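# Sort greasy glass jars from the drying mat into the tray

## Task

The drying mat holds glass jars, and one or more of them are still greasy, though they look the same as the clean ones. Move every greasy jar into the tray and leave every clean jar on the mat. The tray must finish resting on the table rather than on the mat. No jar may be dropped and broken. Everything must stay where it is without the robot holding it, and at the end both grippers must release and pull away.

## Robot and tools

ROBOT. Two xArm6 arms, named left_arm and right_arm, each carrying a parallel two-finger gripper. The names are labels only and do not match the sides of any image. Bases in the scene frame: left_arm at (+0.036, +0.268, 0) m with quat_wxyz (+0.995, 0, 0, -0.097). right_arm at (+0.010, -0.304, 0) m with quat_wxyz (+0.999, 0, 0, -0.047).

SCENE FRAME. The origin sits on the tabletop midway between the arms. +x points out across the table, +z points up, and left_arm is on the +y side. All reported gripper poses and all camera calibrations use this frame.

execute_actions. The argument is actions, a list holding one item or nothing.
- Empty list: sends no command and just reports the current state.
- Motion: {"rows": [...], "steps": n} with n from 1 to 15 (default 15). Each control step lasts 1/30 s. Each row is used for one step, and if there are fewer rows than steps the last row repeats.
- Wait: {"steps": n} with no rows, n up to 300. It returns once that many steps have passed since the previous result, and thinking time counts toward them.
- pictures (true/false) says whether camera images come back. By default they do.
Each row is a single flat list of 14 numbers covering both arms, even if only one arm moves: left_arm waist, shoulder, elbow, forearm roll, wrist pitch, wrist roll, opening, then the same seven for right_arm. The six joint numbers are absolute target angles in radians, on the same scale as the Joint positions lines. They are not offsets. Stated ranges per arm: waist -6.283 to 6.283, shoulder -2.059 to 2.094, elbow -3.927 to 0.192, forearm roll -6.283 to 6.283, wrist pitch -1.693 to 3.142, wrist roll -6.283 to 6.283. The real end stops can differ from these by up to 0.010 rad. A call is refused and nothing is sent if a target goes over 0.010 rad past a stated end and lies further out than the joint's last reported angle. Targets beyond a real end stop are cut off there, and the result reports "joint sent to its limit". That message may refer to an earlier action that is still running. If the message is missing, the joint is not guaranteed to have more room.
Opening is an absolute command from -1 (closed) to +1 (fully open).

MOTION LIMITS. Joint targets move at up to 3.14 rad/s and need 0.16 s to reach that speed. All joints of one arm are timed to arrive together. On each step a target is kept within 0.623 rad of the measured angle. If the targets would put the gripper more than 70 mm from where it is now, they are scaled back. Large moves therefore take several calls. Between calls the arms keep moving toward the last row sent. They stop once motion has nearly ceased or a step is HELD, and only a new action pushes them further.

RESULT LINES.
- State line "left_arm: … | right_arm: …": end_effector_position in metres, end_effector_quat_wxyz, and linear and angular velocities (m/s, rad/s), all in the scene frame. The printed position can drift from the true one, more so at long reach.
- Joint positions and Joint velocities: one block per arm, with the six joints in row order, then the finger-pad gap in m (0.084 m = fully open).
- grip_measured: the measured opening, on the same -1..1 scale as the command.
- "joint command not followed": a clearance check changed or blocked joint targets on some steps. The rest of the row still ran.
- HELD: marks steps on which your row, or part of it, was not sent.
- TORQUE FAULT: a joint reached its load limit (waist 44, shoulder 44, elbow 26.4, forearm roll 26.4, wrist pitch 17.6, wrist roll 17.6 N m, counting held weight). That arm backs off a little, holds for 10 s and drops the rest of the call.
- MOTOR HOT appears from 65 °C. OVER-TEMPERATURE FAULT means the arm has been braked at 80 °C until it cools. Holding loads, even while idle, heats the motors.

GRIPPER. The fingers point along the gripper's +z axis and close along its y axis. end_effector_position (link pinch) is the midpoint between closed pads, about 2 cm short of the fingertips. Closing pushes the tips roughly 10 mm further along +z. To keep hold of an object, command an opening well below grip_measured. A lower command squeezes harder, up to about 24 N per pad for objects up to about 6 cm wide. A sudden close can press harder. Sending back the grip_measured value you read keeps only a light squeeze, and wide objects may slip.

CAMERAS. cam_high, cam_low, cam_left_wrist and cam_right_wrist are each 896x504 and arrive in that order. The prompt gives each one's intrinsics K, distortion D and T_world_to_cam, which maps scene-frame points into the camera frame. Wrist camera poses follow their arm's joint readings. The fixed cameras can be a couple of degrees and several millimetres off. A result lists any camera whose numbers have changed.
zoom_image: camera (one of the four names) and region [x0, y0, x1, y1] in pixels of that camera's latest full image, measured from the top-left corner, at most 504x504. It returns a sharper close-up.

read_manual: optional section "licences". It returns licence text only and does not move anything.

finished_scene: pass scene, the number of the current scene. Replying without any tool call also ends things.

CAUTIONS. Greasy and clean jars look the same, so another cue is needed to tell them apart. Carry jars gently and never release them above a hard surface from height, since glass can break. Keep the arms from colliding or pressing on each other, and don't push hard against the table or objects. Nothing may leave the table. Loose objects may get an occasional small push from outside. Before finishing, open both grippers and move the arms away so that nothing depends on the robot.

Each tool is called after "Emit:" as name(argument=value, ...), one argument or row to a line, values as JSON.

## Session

Emit:
execute_actions(
  actions=[],
)

Scene clock: 0.00 s of 7100.00 s.
left_arm: end_effector_position=(+0.2357, +0.6217, +0.3490) grip_measured=+1.00 end_effector_quat_wxyz=(-0.214, +0.436, +0.874, +0.034) end_effector_velocity=(-0.001, +0.000, +0.000) end_effector_angular_velocity=(+0.000, +0.000, +0.000) | right_arm: end_effector_position=(+0.1264, -0.2833, +0.3879) grip_measured=+1.00 end_effector_quat_wxyz=(-0.001, +0.675, -0.738, -0.000) end_effector_velocity=(+0.000, -0.000, -0.000) end_effector_angular_velocity=(-0.001, +0.002, +0.001)
Joint positions: left_arm=[ 0.995 -0.243 -1.183  0.432  1.503 -1.464  0.084] | right_arm=[ 0.27  -1.161 -0.828  0.001  1.987  1.835  0.084]
Joint velocities: left_arm=[ 0.002 -0.     0.     0.     0.     0.001 -0.   ] | right_arm=[-0.001  0.003 -0.    -0.     0.    -0.001  0.   ]
Motor temperatures (°C, as the motors report them): left_arm=[32 30 38 34 32 33] | right_arm=[32 30 35 35 42 35]
camera_calibration (this result's frames):
cam_left_wrist: T_world_to_cam=[[0.781806, 0.605129, -0.150329, -0.473419], [0.517536, -0.76424, -0.384829, 0.552736], [-0.347759, 0.223061, -0.910663, 0.396874], [0, 0, 0, 1]] pos_world=[0.222077, 0.620376, 0.502959]
cam_right_wrist: T_world_to_cam=[[-0.996693, 0.079435, 0.0171207, 0.169292], [0.0792324, 0.996781, -0.0122021, 0.347858], [-0.0180349, -0.0108053, -0.999779, 0.514703], [0, 0, 0, 1]] pos_world=[0.150453, -0.354625, 0.515935]

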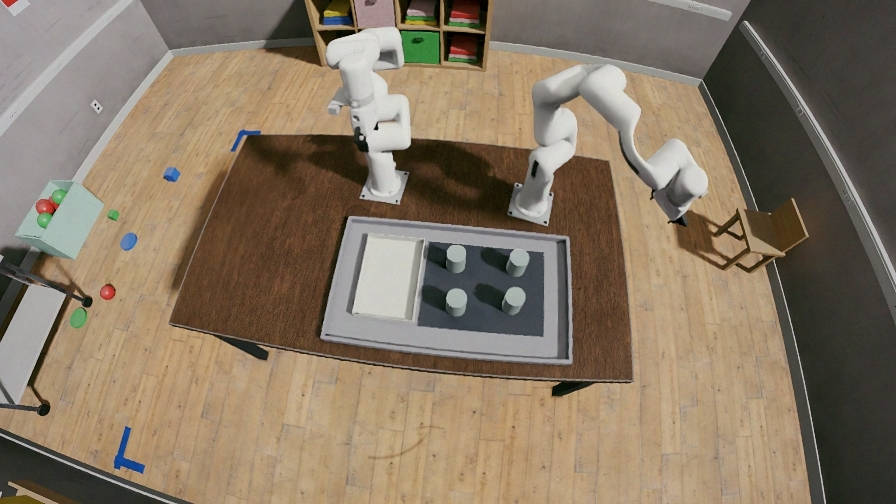

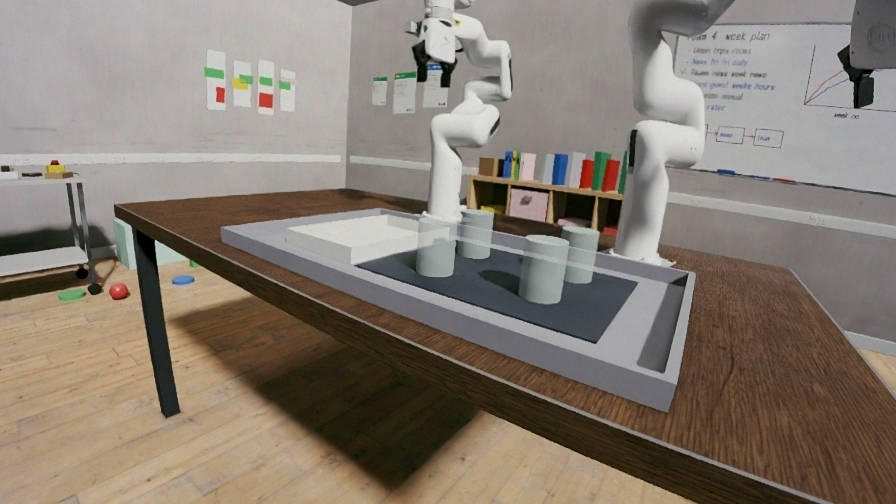

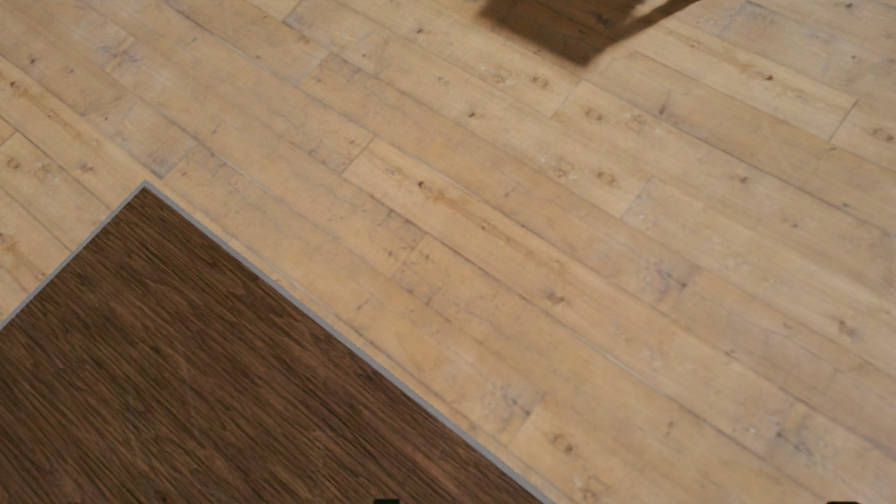

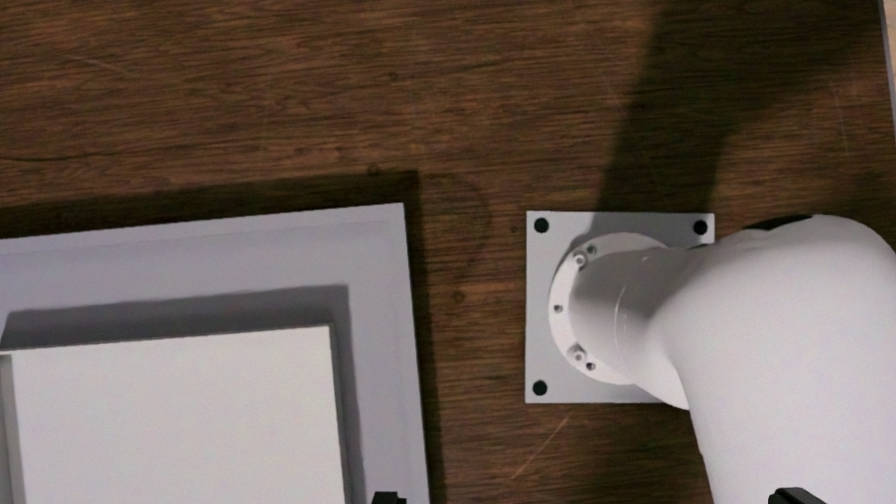

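Emit:
execute_actions(
  actions=[
    {"rows": [[-0.0064,-0.5933,-0.4023,0,0.9956,0,1.0, 0.8589,-0.0079,-0.9290,0,0.9369,0,1.0]], "steps": 15},
  ],
  pictures=false,
)

Emit:
execute_actions(
  actions=[
    {"steps": 45},
  ],
)

Scene clock: 14.27 s of 7100.00 s.
left_arm: end_effector_position=(+0.3348, +0.4779, +0.2718) grip_measured=+1.00 end_effector_quat_wxyz=(-0.112, +0.718, +0.687, +0.028) end_effector_velocity=(+0.134, -0.369, -0.170) end_effector_angular_velocity=(-0.414, -0.017, -1.620) | right_arm: end_effector_position=(+0.2553, -0.1723, +0.3600) grip_measured=+1.00 end_effector_quat_wxyz=(-0.023, +0.897, -0.441, +0.016) end_effector_velocity=(+0.243, +0.284, -0.151) end_effector_angular_velocity=(-0.012, -0.098, +1.470)
Joint positions: left_arm=[ 0.662 -0.397 -0.862  0.242  1.28  -1.131  0.084] | right_arm=[ 0.588 -0.732 -0.882  0.001  1.558  1.406  0.084]
Joint velocities: left_arm=[-0.83  -0.288  0.673 -0.354 -0.415  0.826  0.   ] | right_arm=[ 0.488  0.991 -0.085 -0.001 -0.986 -0.985  0.   ]
Motor temperatures (°C, as the motors report them): left_arm=[32 30 39 34 32 33] | right_arm=[32 30 36 35 42 35]
Steps of this call (steps 1 to 90: nothing new was sent; then 10.77 s passed at rest; steps 91 to 105: all 15 steps of this action). Readings (joint positions):
91: left_arm=[0.995 -0.243 -1.182 0.432 1.503 -1.463] | right_arm=[0.270 -1.161 -0.828 0.001 1.987 1.835]
92: left_arm=[0.991 -0.246 -1.178 0.429 1.498 -1.458] | right_arm=[0.274 -1.157 -0.829 0.001 1.982 1.830]
94: left_arm=[0.949 -0.270 -1.135 0.399 1.462 -1.414] | right_arm=[0.321 -1.111 -0.840 0.001 1.931 1.779]
98: left_arm=[0.844 -0.324 -1.032 0.333 1.386 -1.312] | right_arm=[0.446 -0.964 -0.858 0.001 1.789 1.637]
105: the state above

Scene clock: 15.77 s of 7100.00 s.
left_arm: end_effector_position=(+0.3205, +0.2099, +0.1600) grip_measured=+1.00 end_effector_quat_wxyz=(+0.000, +0.995, -0.100, +0.000) end_effector_velocity=(-0.000, -0.000, -0.000) end_effector_angular_velocity=(+0.000, +0.000, +0.001) | right_arm: end_effector_position=(+0.3344, +0.0064, +0.1601) grip_measured=+1.00 end_effector_quat_wxyz=(-0.000, +0.928, +0.373, +0.000) end_effector_velocity=(-0.000, -0.000, -0.001) end_effector_angular_velocity=(-0.002, +0.001, -0.000)
Joint positions: left_arm=[-0.006 -0.593 -0.402  0.     0.996 -0.     0.084] | right_arm=[ 0.859 -0.008 -0.929 -0.     0.937  0.     0.084]
Joint velocities: left_arm=[-0.001  0.     0.     0.    -0.    -0.002 -0.   ] | right_arm=[-0.     0.002 -0.    -0.     0.     0.001  0.   ]
Motor temperatures (°C, as the motors report them): left_arm=[32 30 39 34 32 33] | right_arm=[32 30 36 35 42 35]
Steps of this call (steps 1 to 45: the robot went on to your last target). Readings (joint positions):
1: left_arm=[0.634 -0.407 -0.840 0.230 1.266 -1.103] | right_arm=[0.604 -0.699 -0.885 0.001 1.525 1.373]
2: left_arm=[0.606 -0.416 -0.818 0.219 1.253 -1.074] | right_arm=[0.619 -0.666 -0.888 0.001 1.491 1.340]
4: left_arm=[0.547 -0.434 -0.776 0.197 1.227 -1.015] | right_arm=[0.646 -0.599 -0.893 0.001 1.428 1.273]
8: left_arm=[0.428 -0.468 -0.697 0.155 1.178 -0.882] | right_arm=[0.695 -0.464 -0.901 0.000 1.315 1.130]
45: the state above
All arms were judged still, so your last target was given up. Only a new action makes them travel on or press farther. Fingers that are still opening or closing keep moving.
camera_calibration (this result's frames):
cam_left_wrist: T_world_to_cam=[[-0.221825, -0.974957, -0.0158685, 0.31292], [-0.975005, 0.221567, 0.0165243, 0.328656], [-0.0125946, 0.0191374, -0.999738, 0.2958], [0, 0, 0, 1]] pos_world=[0.39358, 0.226603, 0.295257]
cam_right_wrist: T_world_to_cam=[[0.698162, -0.715704, 0.0183452, -0.20435], [-0.715576, -0.698395, -0.0139649, 0.316806], [0.022807, -0.00337761, -0.999734, 0.280163], [0, 0, 0, 1]] pos_world=[0.362979, 0.0759482, 0.288262]

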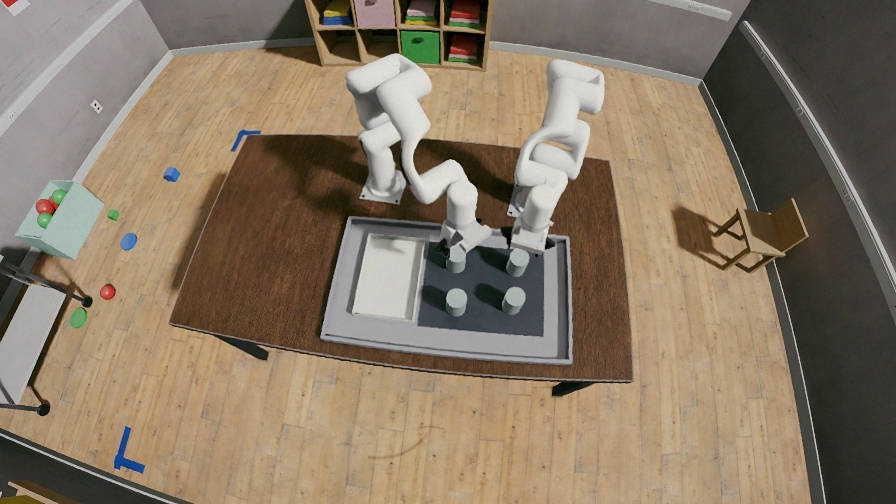

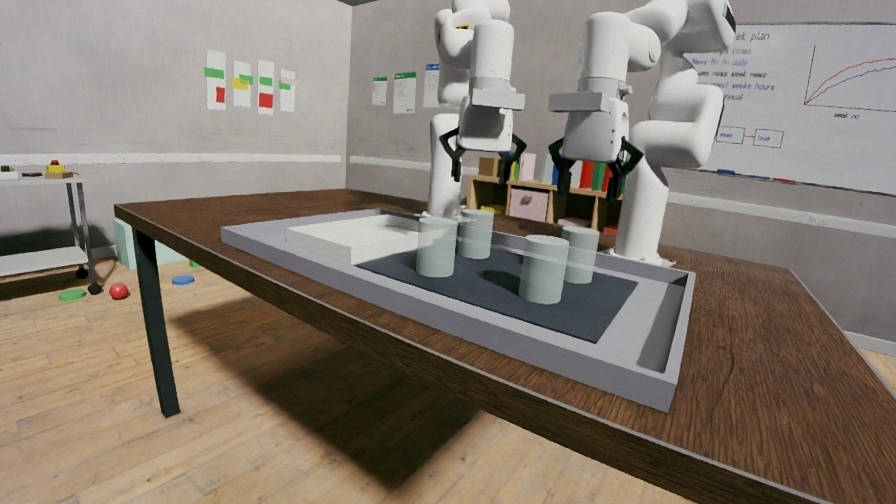

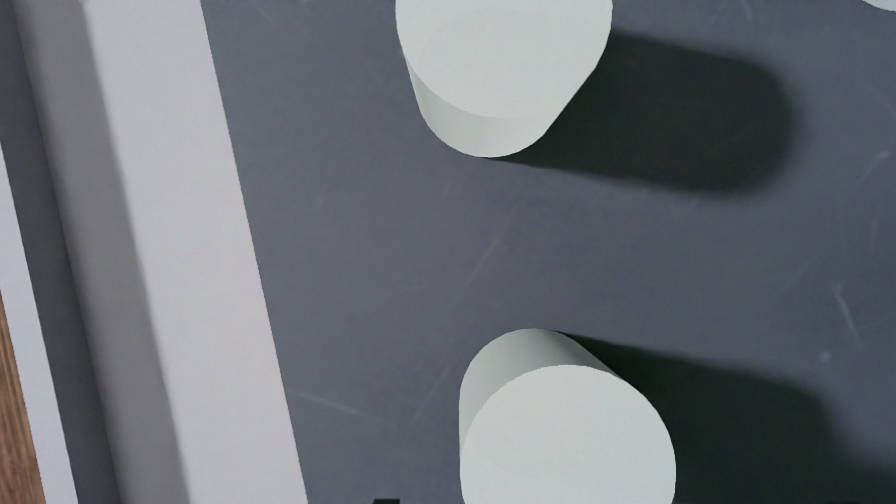

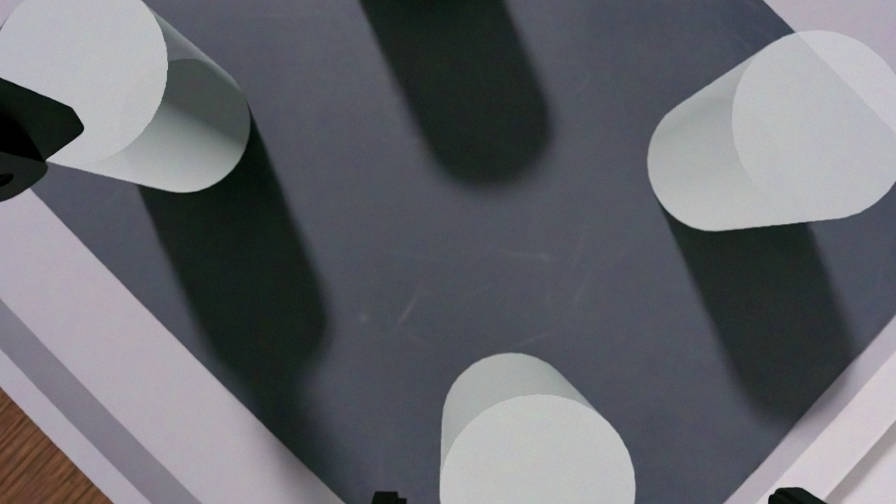

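Emit:
execute_actions(
  actions=[
    {"rows": [[-0.0064,-0.3665,-0.2741,0,0.6406,0,1.0, 0.8589,0.1542,-0.8385,0,0.6843,0,1.0]], "steps": 15},
  ],
  pictures=false,
)

Emit:
execute_actions(
  actions=[
    {"rows": [[-0.0064,-0.3665,-0.2741,0,0.6406,0,1.0, 0.8589,0.1542,-0.8385,0,0.6843,0,1.0],[-0.0064,-0.3665,-0.2741,0,0.6406,0,1.0, 0.8589,0.1542,-0.8385,0,0.6843,0,1.0],[-0.0064,-0.3665,-0.2741,0,0.6406,0,1.0, 0.8589,0.1542,-0.8385,0,0.6843,0,1.0],[-0.0064,-0.3665,-0.2741,0,0.6406,0,1.0, 0.8589,0.1542,-0.8385,0,0.6843,0,1.0],[-0.0064,-0.3665,-0.2741,0,0.6406,0,0.35, 0.8589,0.1542,-0.8385,0,0.6843,0,0.35]], "steps": 15},
  ],
  pictures=false,
)

Emit:
execute_actions(
  actions=[
    {"rows": [[-0.0064,-0.3909,-0.2806,0,0.6715,0,0.35, 0.8589,0.1387,-0.8428,0,0.7041,0,0.35]], "steps": 15},
  ],
)

Scene clock: 41.57 s of 7100.00 s.
left_arm: end_effector_position=(+0.3213, +0.2097, +0.0731) grip_measured=+1.00 end_effector_quat_wxyz=(+0.000, +0.995, -0.100, +0.001) end_effector_velocity=(+0.012, -0.003, +0.005) end_effector_angular_velocity=(-0.009, -0.043, -0.001) | right_arm: end_effector_position=(+0.3352, +0.0073, +0.0736) grip_measured=+1.00 end_effector_quat_wxyz=(-0.001, +0.928, +0.373, +0.002) end_effector_velocity=(+0.004, +0.005, +0.002) end_effector_angular_velocity=(+0.015, -0.016, +0.001)
Joint positions: left_arm=[-0.006 -0.368 -0.276 -0.     0.643  0.     0.084] | right_arm=[ 0.859  0.152 -0.841 -0.     0.685  0.     0.084]
Joint velocities: left_arm=[-0.     0.002 -0.006 -0.    -0.039  0.001  0.   ] | right_arm=[ 0.002  0.    -0.001 -0.001 -0.021  0.001 -0.   ]
Motor temperatures (°C, as the motors report them): left_arm=[32 30 40 34 32 33] | right_arm=[32 30 37 35 42 35]
Steps of this call (steps 1 to 90: nothing new was sent; then 22.30 s passed at rest; steps 91 to 105: all 15 steps of this action). Readings (joint positions):
91: left_arm=[-0.006 -0.593 -0.402 -0.000 0.995 -0.000] | right_arm=[0.859 -0.008 -0.929 -0.000 0.937 -0.000]
92: left_arm=[-0.006 -0.591 -0.401 -0.000 0.990 -0.000] | right_arm=[0.859 -0.006 -0.928 -0.000 0.931 -0.000]
94: left_arm=[-0.006 -0.560 -0.386 -0.000 0.935 -0.000] | right_arm=[0.859 0.023 -0.915 -0.000 0.877 0.000]
98: left_arm=[-0.006 -0.423 -0.304 0.000 0.735 0.000] | right_arm=[0.859 0.127 -0.850 0.000 0.735 -0.000]
105: the state above

Scene clock: 42.07 s of 7100.00 s.
left_arm: end_effector_position=(+0.3208, +0.2098, +0.0723) grip_measured=+0.46 end_effector_quat_wxyz=(+0.000, +0.995, -0.100, +0.000) end_effector_velocity=(+0.000, +0.000, +0.000) end_effector_angular_velocity=(-0.000, -0.000, +0.002) | right_arm: end_effector_position=(+0.3345, +0.0066, +0.0723) grip_measured=+0.46 end_effector_quat_wxyz=(-0.000, +0.928, +0.373, +0.000) end_effector_velocity=(-0.000, +0.000, +0.000) end_effector_angular_velocity=(+0.000, -0.001, +0.002)
Joint positions: left_arm=[-0.006 -0.367 -0.275 -0.     0.641  0.     0.063] | right_arm=[ 0.859  0.154 -0.839  0.     0.684 -0.     0.063]
Joint velocities: left_arm=[ 0.001  0.    -0.    -0.    -0.    -0.001  0.   ] | right_arm=[ 0.001 -0.001  0.    -0.001 -0.    -0.001  0.   ]
Motor temperatures (°C, as the motors report them): left_arm=[32 30 40 34 32 33] | right_arm=[32 30 37 35 42 35]
Steps of this call (steps 1 to 15: all 15 steps of this action). Readings (joint positions):
1: left_arm=[-0.006 -0.368 -0.276 -0.000 0.642 0.000] | right_arm=[0.859 0.152 -0.841 -0.000 0.685 0.000]
2: left_arm=[-0.006 -0.368 -0.276 -0.000 0.641 0.000] | right_arm=[0.859 0.153 -0.840 -0.000 0.685 0.000]
4: left_arm=[-0.006 -0.368 -0.275 -0.000 0.641 0.000] | right_arm=[0.859 0.153 -0.839 -0.000 0.684 0.000]
8: left_arm=[-0.006 -0.367 -0.274 -0.000 0.641 -0.000] | right_arm=[0.859 0.154 -0.839 -0.000 0.684 -0.000]
15: the state above

Scene clock: 42.57 s of 7100.00 s.
left_arm: end_effector_position=(+0.3204, +0.2099, +0.0789) grip_measured=+0.46 end_effector_quat_wxyz=(-0.000, +0.995, -0.100, -0.000) end_effector_velocity=(+0.001, -0.000, +0.001) end_effector_angular_velocity=(-0.000, -0.002, +0.001) | right_arm: end_effector_position=(+0.3342, +0.0063, +0.0788) grip_measured=+0.46 end_effector_quat_wxyz=(+0.000, +0.928, +0.373, -0.000) end_effector_velocity=(+0.001, +0.001, +0.002) end_effector_angular_velocity=(+0.003, -0.003, -0.002)
Joint positions: left_arm=[-0.006 -0.391 -0.28   0.     0.671  0.     0.063] | right_arm=[ 0.859  0.139 -0.843 -0.     0.704  0.     0.063]
Joint velocities: left_arm=[ 0.    -0.001 -0.002  0.     0.    -0.001  0.   ] | right_arm=[-0.    -0.003 -0.002 -0.     0.001  0.002  0.   ]
Motor temperatures (°C, as the motors report them): left_arm=[32 30 40 34 32 33] | right_arm=[32 30 37 35 42 35]
Steps of this call (steps 1 to 15: all 15 steps of this action). Readings (joint positions):
1: left_arm=[-0.006 -0.367 -0.275 -0.000 0.641 -0.000] | right_arm=[0.859 0.154 -0.839 0.000 0.684 -0.000]
2: left_arm=[-0.006 -0.369 -0.275 0.000 0.644 0.000] | right_arm=[0.859 0.153 -0.839 0.000 0.687 0.000]
4: left_arm=[-0.006 -0.380 -0.276 0.000 0.658 -0.000] | right_arm=[0.859 0.146 -0.840 -0.000 0.696 0.000]
8: left_arm=[-0.006 -0.390 -0.280 0.000 0.669 0.000] | right_arm=[0.859 0.139 -0.843 -0.000 0.703 0.000]
15: the state above
camera_calibration (this result's frames):
cam_left_wrist: T_world_to_cam=[[-0.221936, -0.974932, -0.0158526, 0.311632], [-0.974974, 0.22167, 0.0169439, 0.32978], [-0.0130051, 0.0192164, -0.999731, 0.21479], [0, 0, 0, 1]] pos_world=[0.393483, 0.22659, 0.214084]
cam_right_wrist: T_world_to_cam=[[0.698238, -0.715631, 0.0183404, -0.202862], [-0.715516, -0.698469, -0.0133556, 0.315432], [0.0223679, -0.00379744, -0.999743, 0.19907], [0, 0, 0, 1]] pos_world=[0.36289, 0.0759007, 0.206952]

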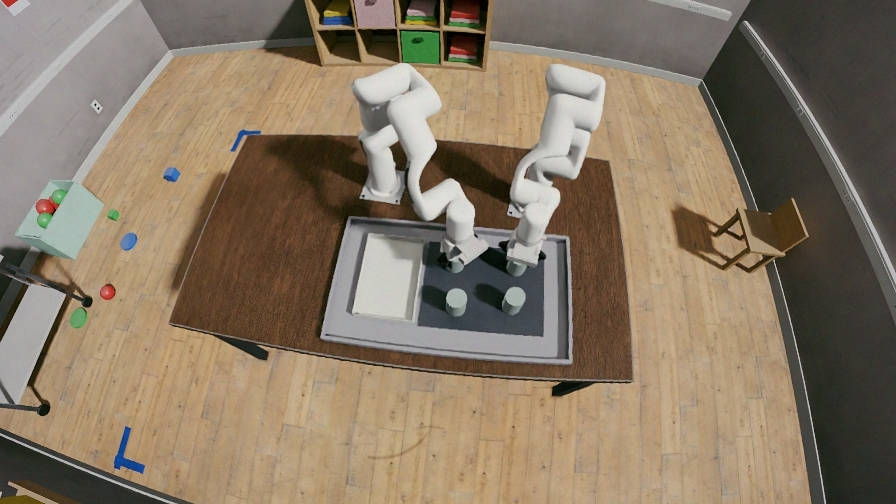

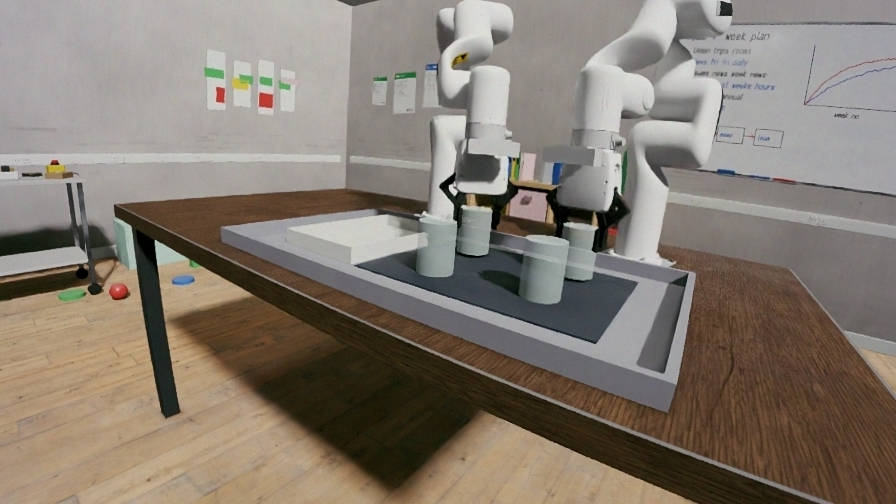

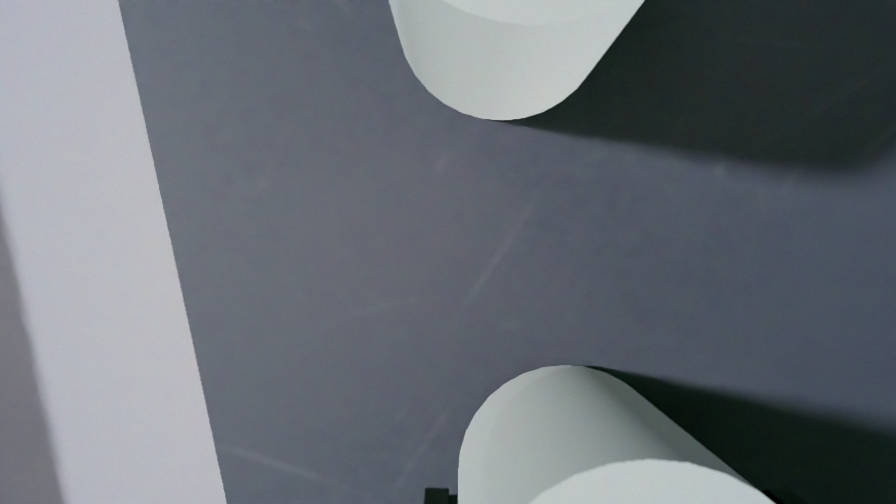

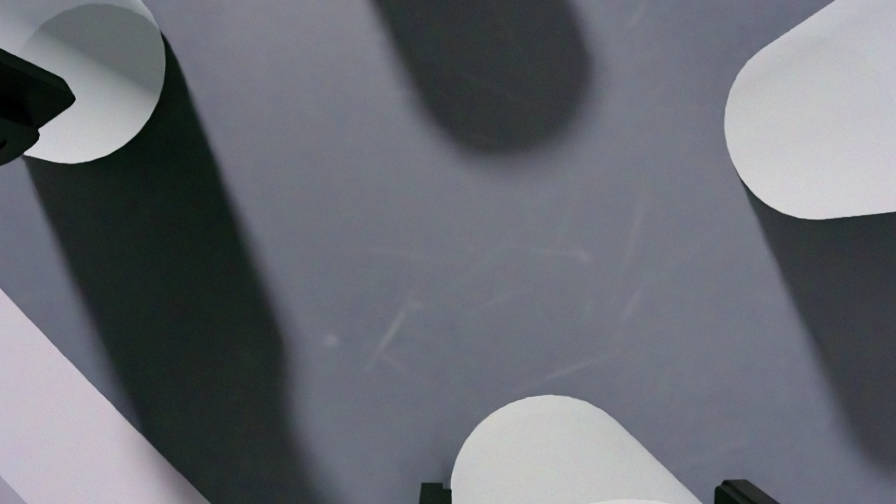

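Emit:
execute_actions(
  actions=[],
)

Scene clock: 52.83 s of 7100.00 s.
left_arm: end_effector_position=(+0.3205, +0.2099, +0.0790) grip_measured=+0.46 end_effector_quat_wxyz=(+0.000, +0.995, -0.100, -0.000) end_effector_velocity=(-0.000, -0.000, -0.000) end_effector_angular_velocity=(+0.000, +0.000, -0.000) | right_arm: end_effector_position=(+0.3343, +0.0064, +0.0790) grip_measured=+0.46 end_effector_quat_wxyz=(+0.000, +0.928, +0.373, +0.000) end_effector_velocity=(-0.000, -0.000, -0.000) end_effector_angular_velocity=(-0.000, +0.001, -0.002)
Joint positions: left_arm=[-0.006 -0.391 -0.281 -0.     0.672  0.     0.063] | right_arm=[ 0.859  0.139 -0.843  0.     0.704 -0.     0.063]
Joint velocities: left_arm=[-0.  0. -0.  0.  0.  0. -0.] | right_arm=[-0.     0.001 -0.     0.001  0.     0.001 -0.   ]
Motor temperatures (°C, as the motors report them): left_arm=[32 30 40 34 32 33] | right_arm=[32 30 37 35 42 35]
Steps of this call (steps 1 to 15: the robot went on to your last target; steps 16 to 90: nothing new was sent; then 7.27 s passed at rest). Readings (joint positions):
1: left_arm=[-0.006 -0.391 -0.280 0.000 0.671 0.000] | right_arm=[0.859 0.139 -0.843 -0.000 0.704 0.000]
2: left_arm=[-0.006 -0.391 -0.280 0.000 0.671 0.000] | right_arm=[0.859 0.139 -0.843 -0.000 0.704 0.000]
4: left_arm=[-0.006 -0.391 -0.281 0.000 0.671 -0.000] | right_arm=[0.859 0.139 -0.843 -0.000 0.704 0.000]
8: left_arm=[-0.006 -0.391 -0.281 0.000 0.671 -0.000] | right_arm=[0.859 0.139 -0.843 -0.000 0.704 0.000]
90: the state above
All arms were judged still, so your last target was given up. Only a new action makes them travel on or press farther. Fingers that are still opening or closing keep moving.
camera_calibration (this result's frames):
cam_left_wrist: T_world_to_cam=[[-0.221927, -0.974934, -0.0158601, 0.311635], [-0.974982, 0.221669, 0.0165547, 0.329938], [-0.0126241, 0.0191372, -0.999737, 0.214819], [0, 0, 0, 1]] pos_world=[0.393556, 0.226576, 0.214243]
cam_right_wrist: T_world_to_cam=[[0.698232, -0.715637, 0.0183428, -0.202865], [-0.715512, -0.698464, -0.013785, 0.315603], [0.0226768, -0.00349931, -0.999737, 0.199139], [0, 0, 0, 1]] pos_world=[0.362948, 0.0759567, 0.207158]

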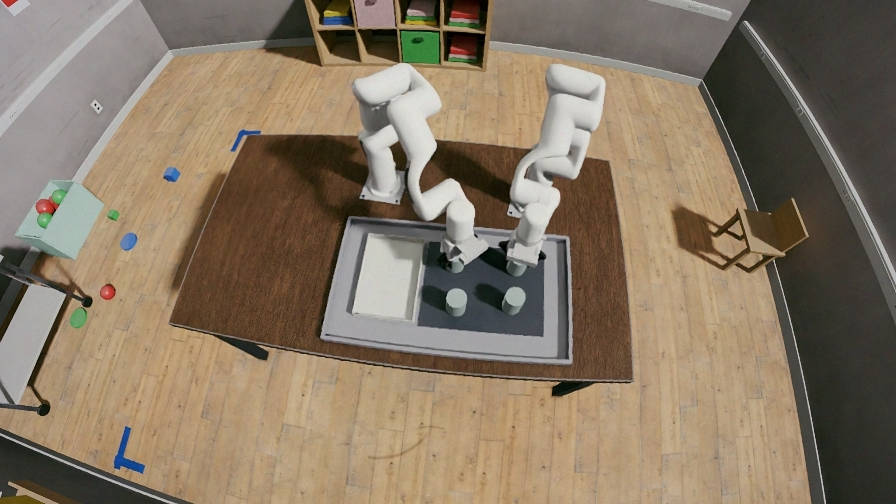

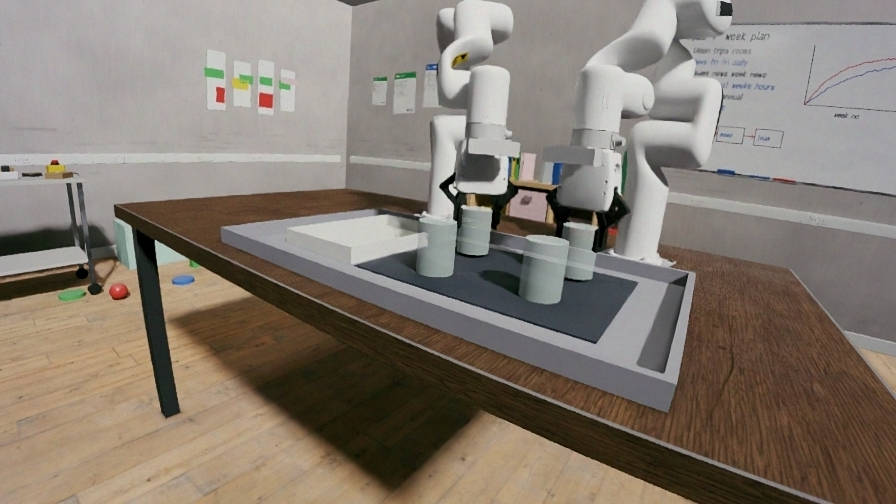

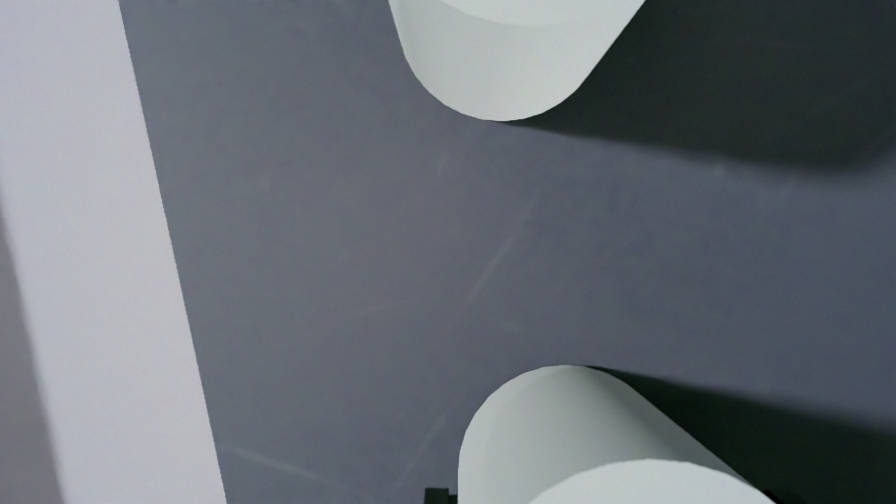

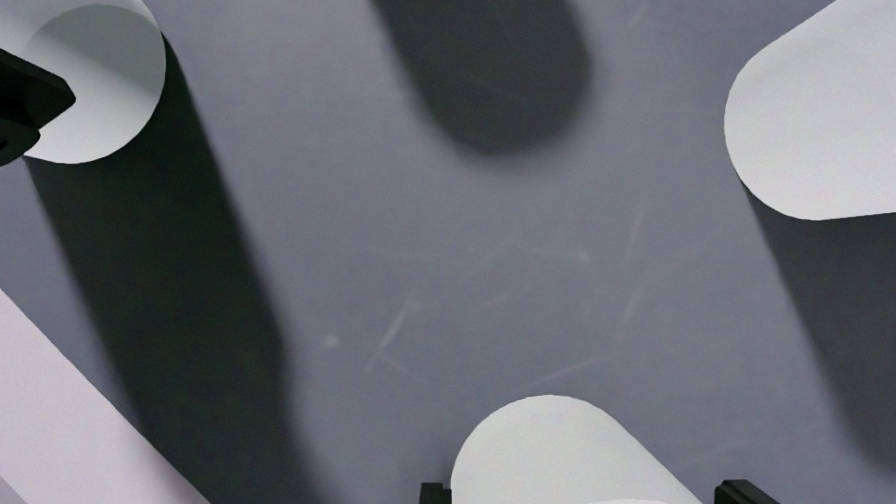

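Emit:
execute_actions(
  actions=[
    {"rows": [[-0.0064,-0.3909,-0.2806,0,0.6715,0,0.455,0.8589,0.1387,-0.8428,0,0.7041,0,0.455]], "steps": 15},
  ],
  pictures=false,
)

Emit:
execute_actions(
  actions=[
    {"rows": [[-0.0064,-0.3909,-0.2806,0,0.6715,0,0.460,0.8589,0.1387,-0.8428,0,0.7041,0,0.460]], "steps": 15},
  ],
  pictures=false,
)

Emit:
execute_actions(
  actions=[
    {"rows": [[-0.0064,-0.3909,-0.2806,0,0.6715,0,0.463,0.8589,0.1387,-0.8428,0,0.7041,0,0.463]], "steps": 15},
  ],
  pictures=false,
)

Emit:
execute_actions(
  actions=[
    {"rows": [[-0.0064,-0.3909,-0.2806,0,0.6715,0,0.465,0.8589,0.1387,-0.8428,0,0.7041,0,0.465]], "steps": 15},
  ],
  pictures=false,
)

Emit:
execute_actions(
  actions=[
    {"rows": [[-0.0064,-0.3909,-0.2806,0,0.6715,0,0.467,0.8589,0.1387,-0.8428,0,0.7041,0,0.467]], "steps": 15},
  ],
  pictures=false,
)

Scene clock: 60.20 s of 7100.00 s.
left_arm: end_effector_position=(+0.3205, +0.2099, +0.0790) grip_measured=+0.46 end_effector_quat_wxyz=(+0.000, +0.995, -0.100, -0.000) end_effector_velocity=(+0.000, +0.000, +0.000) end_effector_angular_velocity=(-0.000, -0.000, +0.001) | right_arm: end_effector_position=(+0.3343, +0.0064, +0.0790) grip_measured=+0.46 end_effector_quat_wxyz=(+0.000, +0.928, +0.373, +0.000) end_effector_velocity=(+0.000, +0.000, +0.000) end_effector_angular_velocity=(+0.000, -0.000, -0.000)
Joint positions: left_arm=[-0.006 -0.391 -0.281  0.     0.671 -0.     0.063] | right_arm=[ 0.859  0.139 -0.843 -0.     0.704  0.     0.063]
Joint velocities: left_arm=[ 0.001 -0.    -0.     0.     0.    -0.    -0.   ] | right_arm=[ 0.     0.    -0.001  0.     0.     0.001  0.   ]
Motor temperatures (°C, as the motors report them): left_arm=[32 30 40 34 32 33] | right_arm=[32 30 37 35 42 35]
Steps of this call (steps 1 to 90: nothing new was sent; then 3.87 s passed at rest; steps 91 to 105: all 15 steps of this action). Readings (joint positions):
91: left_arm=[-0.006 -0.391 -0.281 0.000 0.672 -0.000] | right_arm=[0.859 0.139 -0.843 0.000 0.704 0.000]
92: left_arm=[-0.006 -0.391 -0.281 -0.000 0.671 -0.000] | right_arm=[0.859 0.139 -0.843 -0.000 0.704 0.000]
94: left_arm=[-0.006 -0.391 -0.281 0.000 0.672 -0.000] | right_arm=[0.859 0.139 -0.843 -0.000 0.704 -0.000]
98: left_arm=[-0.006 -0.391 -0.281 -0.000 0.671 -0.000] | right_arm=[0.859 0.139 -0.843 -0.000 0.704 -0.000]
105: the state above

Scene clock: 60.70 s of 7100.00 s.
left_arm: end_effector_position=(+0.3205, +0.2099, +0.0790) grip_measured=+0.46 end_effector_quat_wxyz=(+0.000, +0.995, -0.100, -0.000) end_effector_velocity=(-0.000, -0.000, -0.000) end_effector_angular_velocity=(+0.000, +0.001, -0.002) | right_arm: end_effector_position=(+0.3343, +0.0064, +0.0790) grip_measured=+0.46 end_effector_quat_wxyz=(+0.000, +0.928, +0.373, +0.000) end_effector_velocity=(-0.000, -0.000, -0.000) end_effector_angular_velocity=(-0.001, +0.000, +0.000)
Joint positions: left_arm=[-0.006 -0.391 -0.281  0.     0.671 -0.     0.064] | right_arm=[ 0.859  0.139 -0.843 -0.     0.704 -0.     0.063]
Joint velocities: left_arm=[-0.001  0.002 -0.     0.     0.     0.001 -0.   ] | right_arm=[-0.     0.     0.001 -0.001 -0.     0.    -0.   ]
Motor temperatures (°C, as the motors report them): left_arm=[32 30 40 34 32 33] | right_arm=[32 30 37 35 42 35]
Steps of this call (steps 1 to 15: all 15 steps of this action). Readings (joint positions):
1: left_arm=[-0.006 -0.391 -0.281 0.000 0.672 0.000] | right_arm=[0.859 0.139 -0.843 0.000 0.704 0.000]
2: left_arm=[-0.006 -0.391 -0.281 -0.000 0.672 0.000] | right_arm=[0.859 0.139 -0.843 -0.000 0.704 0.000]
4: left_arm=[-0.006 -0.391 -0.281 0.000 0.671 0.000] | right_arm=[0.859 0.139 -0.843 0.000 0.704 -0.000]
8: left_arm=[-0.006 -0.391 -0.281 0.000 0.671 0.000] | right_arm=[0.859 0.139 -0.843 0.000 0.704 -0.000]
15: the state above

Scene clock: 61.20 s of 7100.00 s.
left_arm: end_effector_position=(+0.3205, +0.2099, +0.0790) grip_measured=+0.47 end_effector_quat_wxyz=(+0.000, +0.995, -0.100, -0.000) end_effector_velocity=(+0.000, +0.000, +0.000) end_effector_angular_velocity=(+0.000, -0.000, +0.000) | right_arm: end_effector_position=(+0.3343, +0.0064, +0.0790) grip_measured=+0.46 end_effector_quat_wxyz=(+0.000, +0.928, +0.373, +0.000) end_effector_velocity=(+0.000, -0.000, -0.000) end_effector_angular_velocity=(-0.001, -0.000, -0.001)
Joint positions: left_arm=[-0.006 -0.391 -0.281  0.     0.671  0.     0.064] | right_arm=[ 0.859  0.139 -0.843 -0.     0.704 -0.     0.064]
Joint velocities: left_arm=[ 0. -0. -0.  0. -0.  0.  0.] | right_arm=[-0.     0.    -0.    -0.001  0.     0.001  0.   ]
Motor temperatures (°C, as the motors report them): left_arm=[32 30 40 34 32 33] | right_arm=[32 30 37 35 42 35]
Steps of this call (steps 1 to 15: all 15 steps of this action). Readings (joint positions):
1: left_arm=[-0.006 -0.391 -0.281 0.000 0.671 0.000] | right_arm=[0.859 0.139 -0.843 0.000 0.704 0.000]
2: left_arm=[-0.006 -0.391 -0.281 -0.000 0.672 -0.000] | right_arm=[0.859 0.139 -0.843 0.000 0.704 0.000]
4: left_arm=[-0.006 -0.391 -0.281 0.000 0.672 0.000] | right_arm=[0.859 0.139 -0.843 0.000 0.704 -0.000]
8: left_arm=[-0.006 -0.391 -0.281 0.000 0.671 -0.000] | right_arm=[0.859 0.139 -0.843 -0.000 0.704 -0.000]
15: the state above

Scene clock: 61.70 s of 7100.00 s.
left_arm: end_effector_position=(+0.3205, +0.2099, +0.0790) grip_measured=+0.47 end_effector_quat_wxyz=(+0.000, +0.995, -0.100, -0.000) end_effector_velocity=(+0.000, -0.000, +0.000) end_effector_angular_velocity=(-0.000, -0.001, -0.001) | right_arm: end_effector_position=(+0.3343, +0.0064, +0.0790) grip_measured=+0.47 end_effector_quat_wxyz=(+0.000, +0.928, +0.373, +0.000) end_effector_velocity=(+0.000, +0.000, +0.000) end_effector_angular_velocity=(+0.001, -0.000, -0.002)
Joint positions: left_arm=[-0.006 -0.391 -0.281 -0.     0.671 -0.     0.064] | right_arm=[ 0.859  0.139 -0.843  0.     0.704 -0.     0.064]
Joint velocities: left_arm=[-0.001 -0.001  0.    -0.    -0.     0.     0.   ] | right_arm=[-0.001 -0.001 -0.     0.001  0.     0.001  0.   ]
Motor temperatures (°C, as the motors report them): left_arm=[32 30 40 34 32 33] | right_arm=[32 30 37 35 42 35]
Steps of this call (steps 1 to 15: all 15 steps of this action). Readings (joint positions):
1: left_arm=[-0.006 -0.391 -0.281 -0.000 0.672 -0.000] | right_arm=[0.859 0.139 -0.843 0.000 0.704 -0.000]
2: left_arm=[-0.006 -0.391 -0.281 -0.000 0.672 -0.000] | right_arm=[0.859 0.139 -0.843 0.000 0.704 0.000]
4: left_arm=[-0.006 -0.391 -0.281 -0.000 0.671 0.000] | right_arm=[0.859 0.139 -0.843 -0.000 0.704 -0.000]
8: left_arm=[-0.006 -0.391 -0.281 0.000 0.672 0.000] | right_arm=[0.859 0.139 -0.843 0.000 0.704 -0.000]
15: the state above

Scene clock: 62.20 s of 7100.00 s.
left_arm: end_effector_position=(+0.3205, +0.2099, +0.0791) grip_measured=+0.47 end_effector_quat_wxyz=(+0.000, +0.995, -0.100, +0.000) end_effector_velocity=(-0.000, +0.000, -0.000) end_effector_angular_velocity=(+0.000, +0.000, -0.000) | right_arm: end_effector_position=(+0.3343, +0.0064, +0.0790) grip_measured=+0.47 end_effector_quat_wxyz=(+0.000, +0.928, +0.373, +0.000) end_effector_velocity=(+0.000, -0.001, -0.001) end_effector_angular_velocity=(-0.002, +0.001, -0.000)
Joint positions: left_arm=[-0.006 -0.391 -0.281 -0.     0.671  0.     0.064] | right_arm=[ 0.859  0.139 -0.843  0.     0.704  0.     0.064]
Joint velocities: left_arm=[ 0.  0.  0.  0. -0.  0.  0.] | right_arm=[-0.001  0.002  0.001 -0.002 -0.     0.    -0.   ]
Motor temperatures (°C, as the motors report them): left_arm=[32 30 40 34 32 33] | right_arm=[32 30 37 35 42 35]
Steps of this call (steps 1 to 15: all 15 steps of this action). Readings (joint positions):
1: left_arm=[-0.006 -0.391 -0.281 0.000 0.672 0.000] | right_arm=[0.859 0.139 -0.843 0.000 0.704 -0.000]
2: left_arm=[-0.006 -0.391 -0.281 -0.000 0.672 0.000] | right_arm=[0.859 0.139 -0.843 -0.000 0.704 0.000]
4: left_arm=[-0.006 -0.391 -0.281 -0.000 0.672 -0.000] | right_arm=[0.859 0.139 -0.843 -0.000 0.704 0.000]
8: left_arm=[-0.006 -0.391 -0.281 -0.000 0.671 0.000] | right_arm=[0.859 0.139 -0.843 0.000 0.704 0.000]
15: the state above


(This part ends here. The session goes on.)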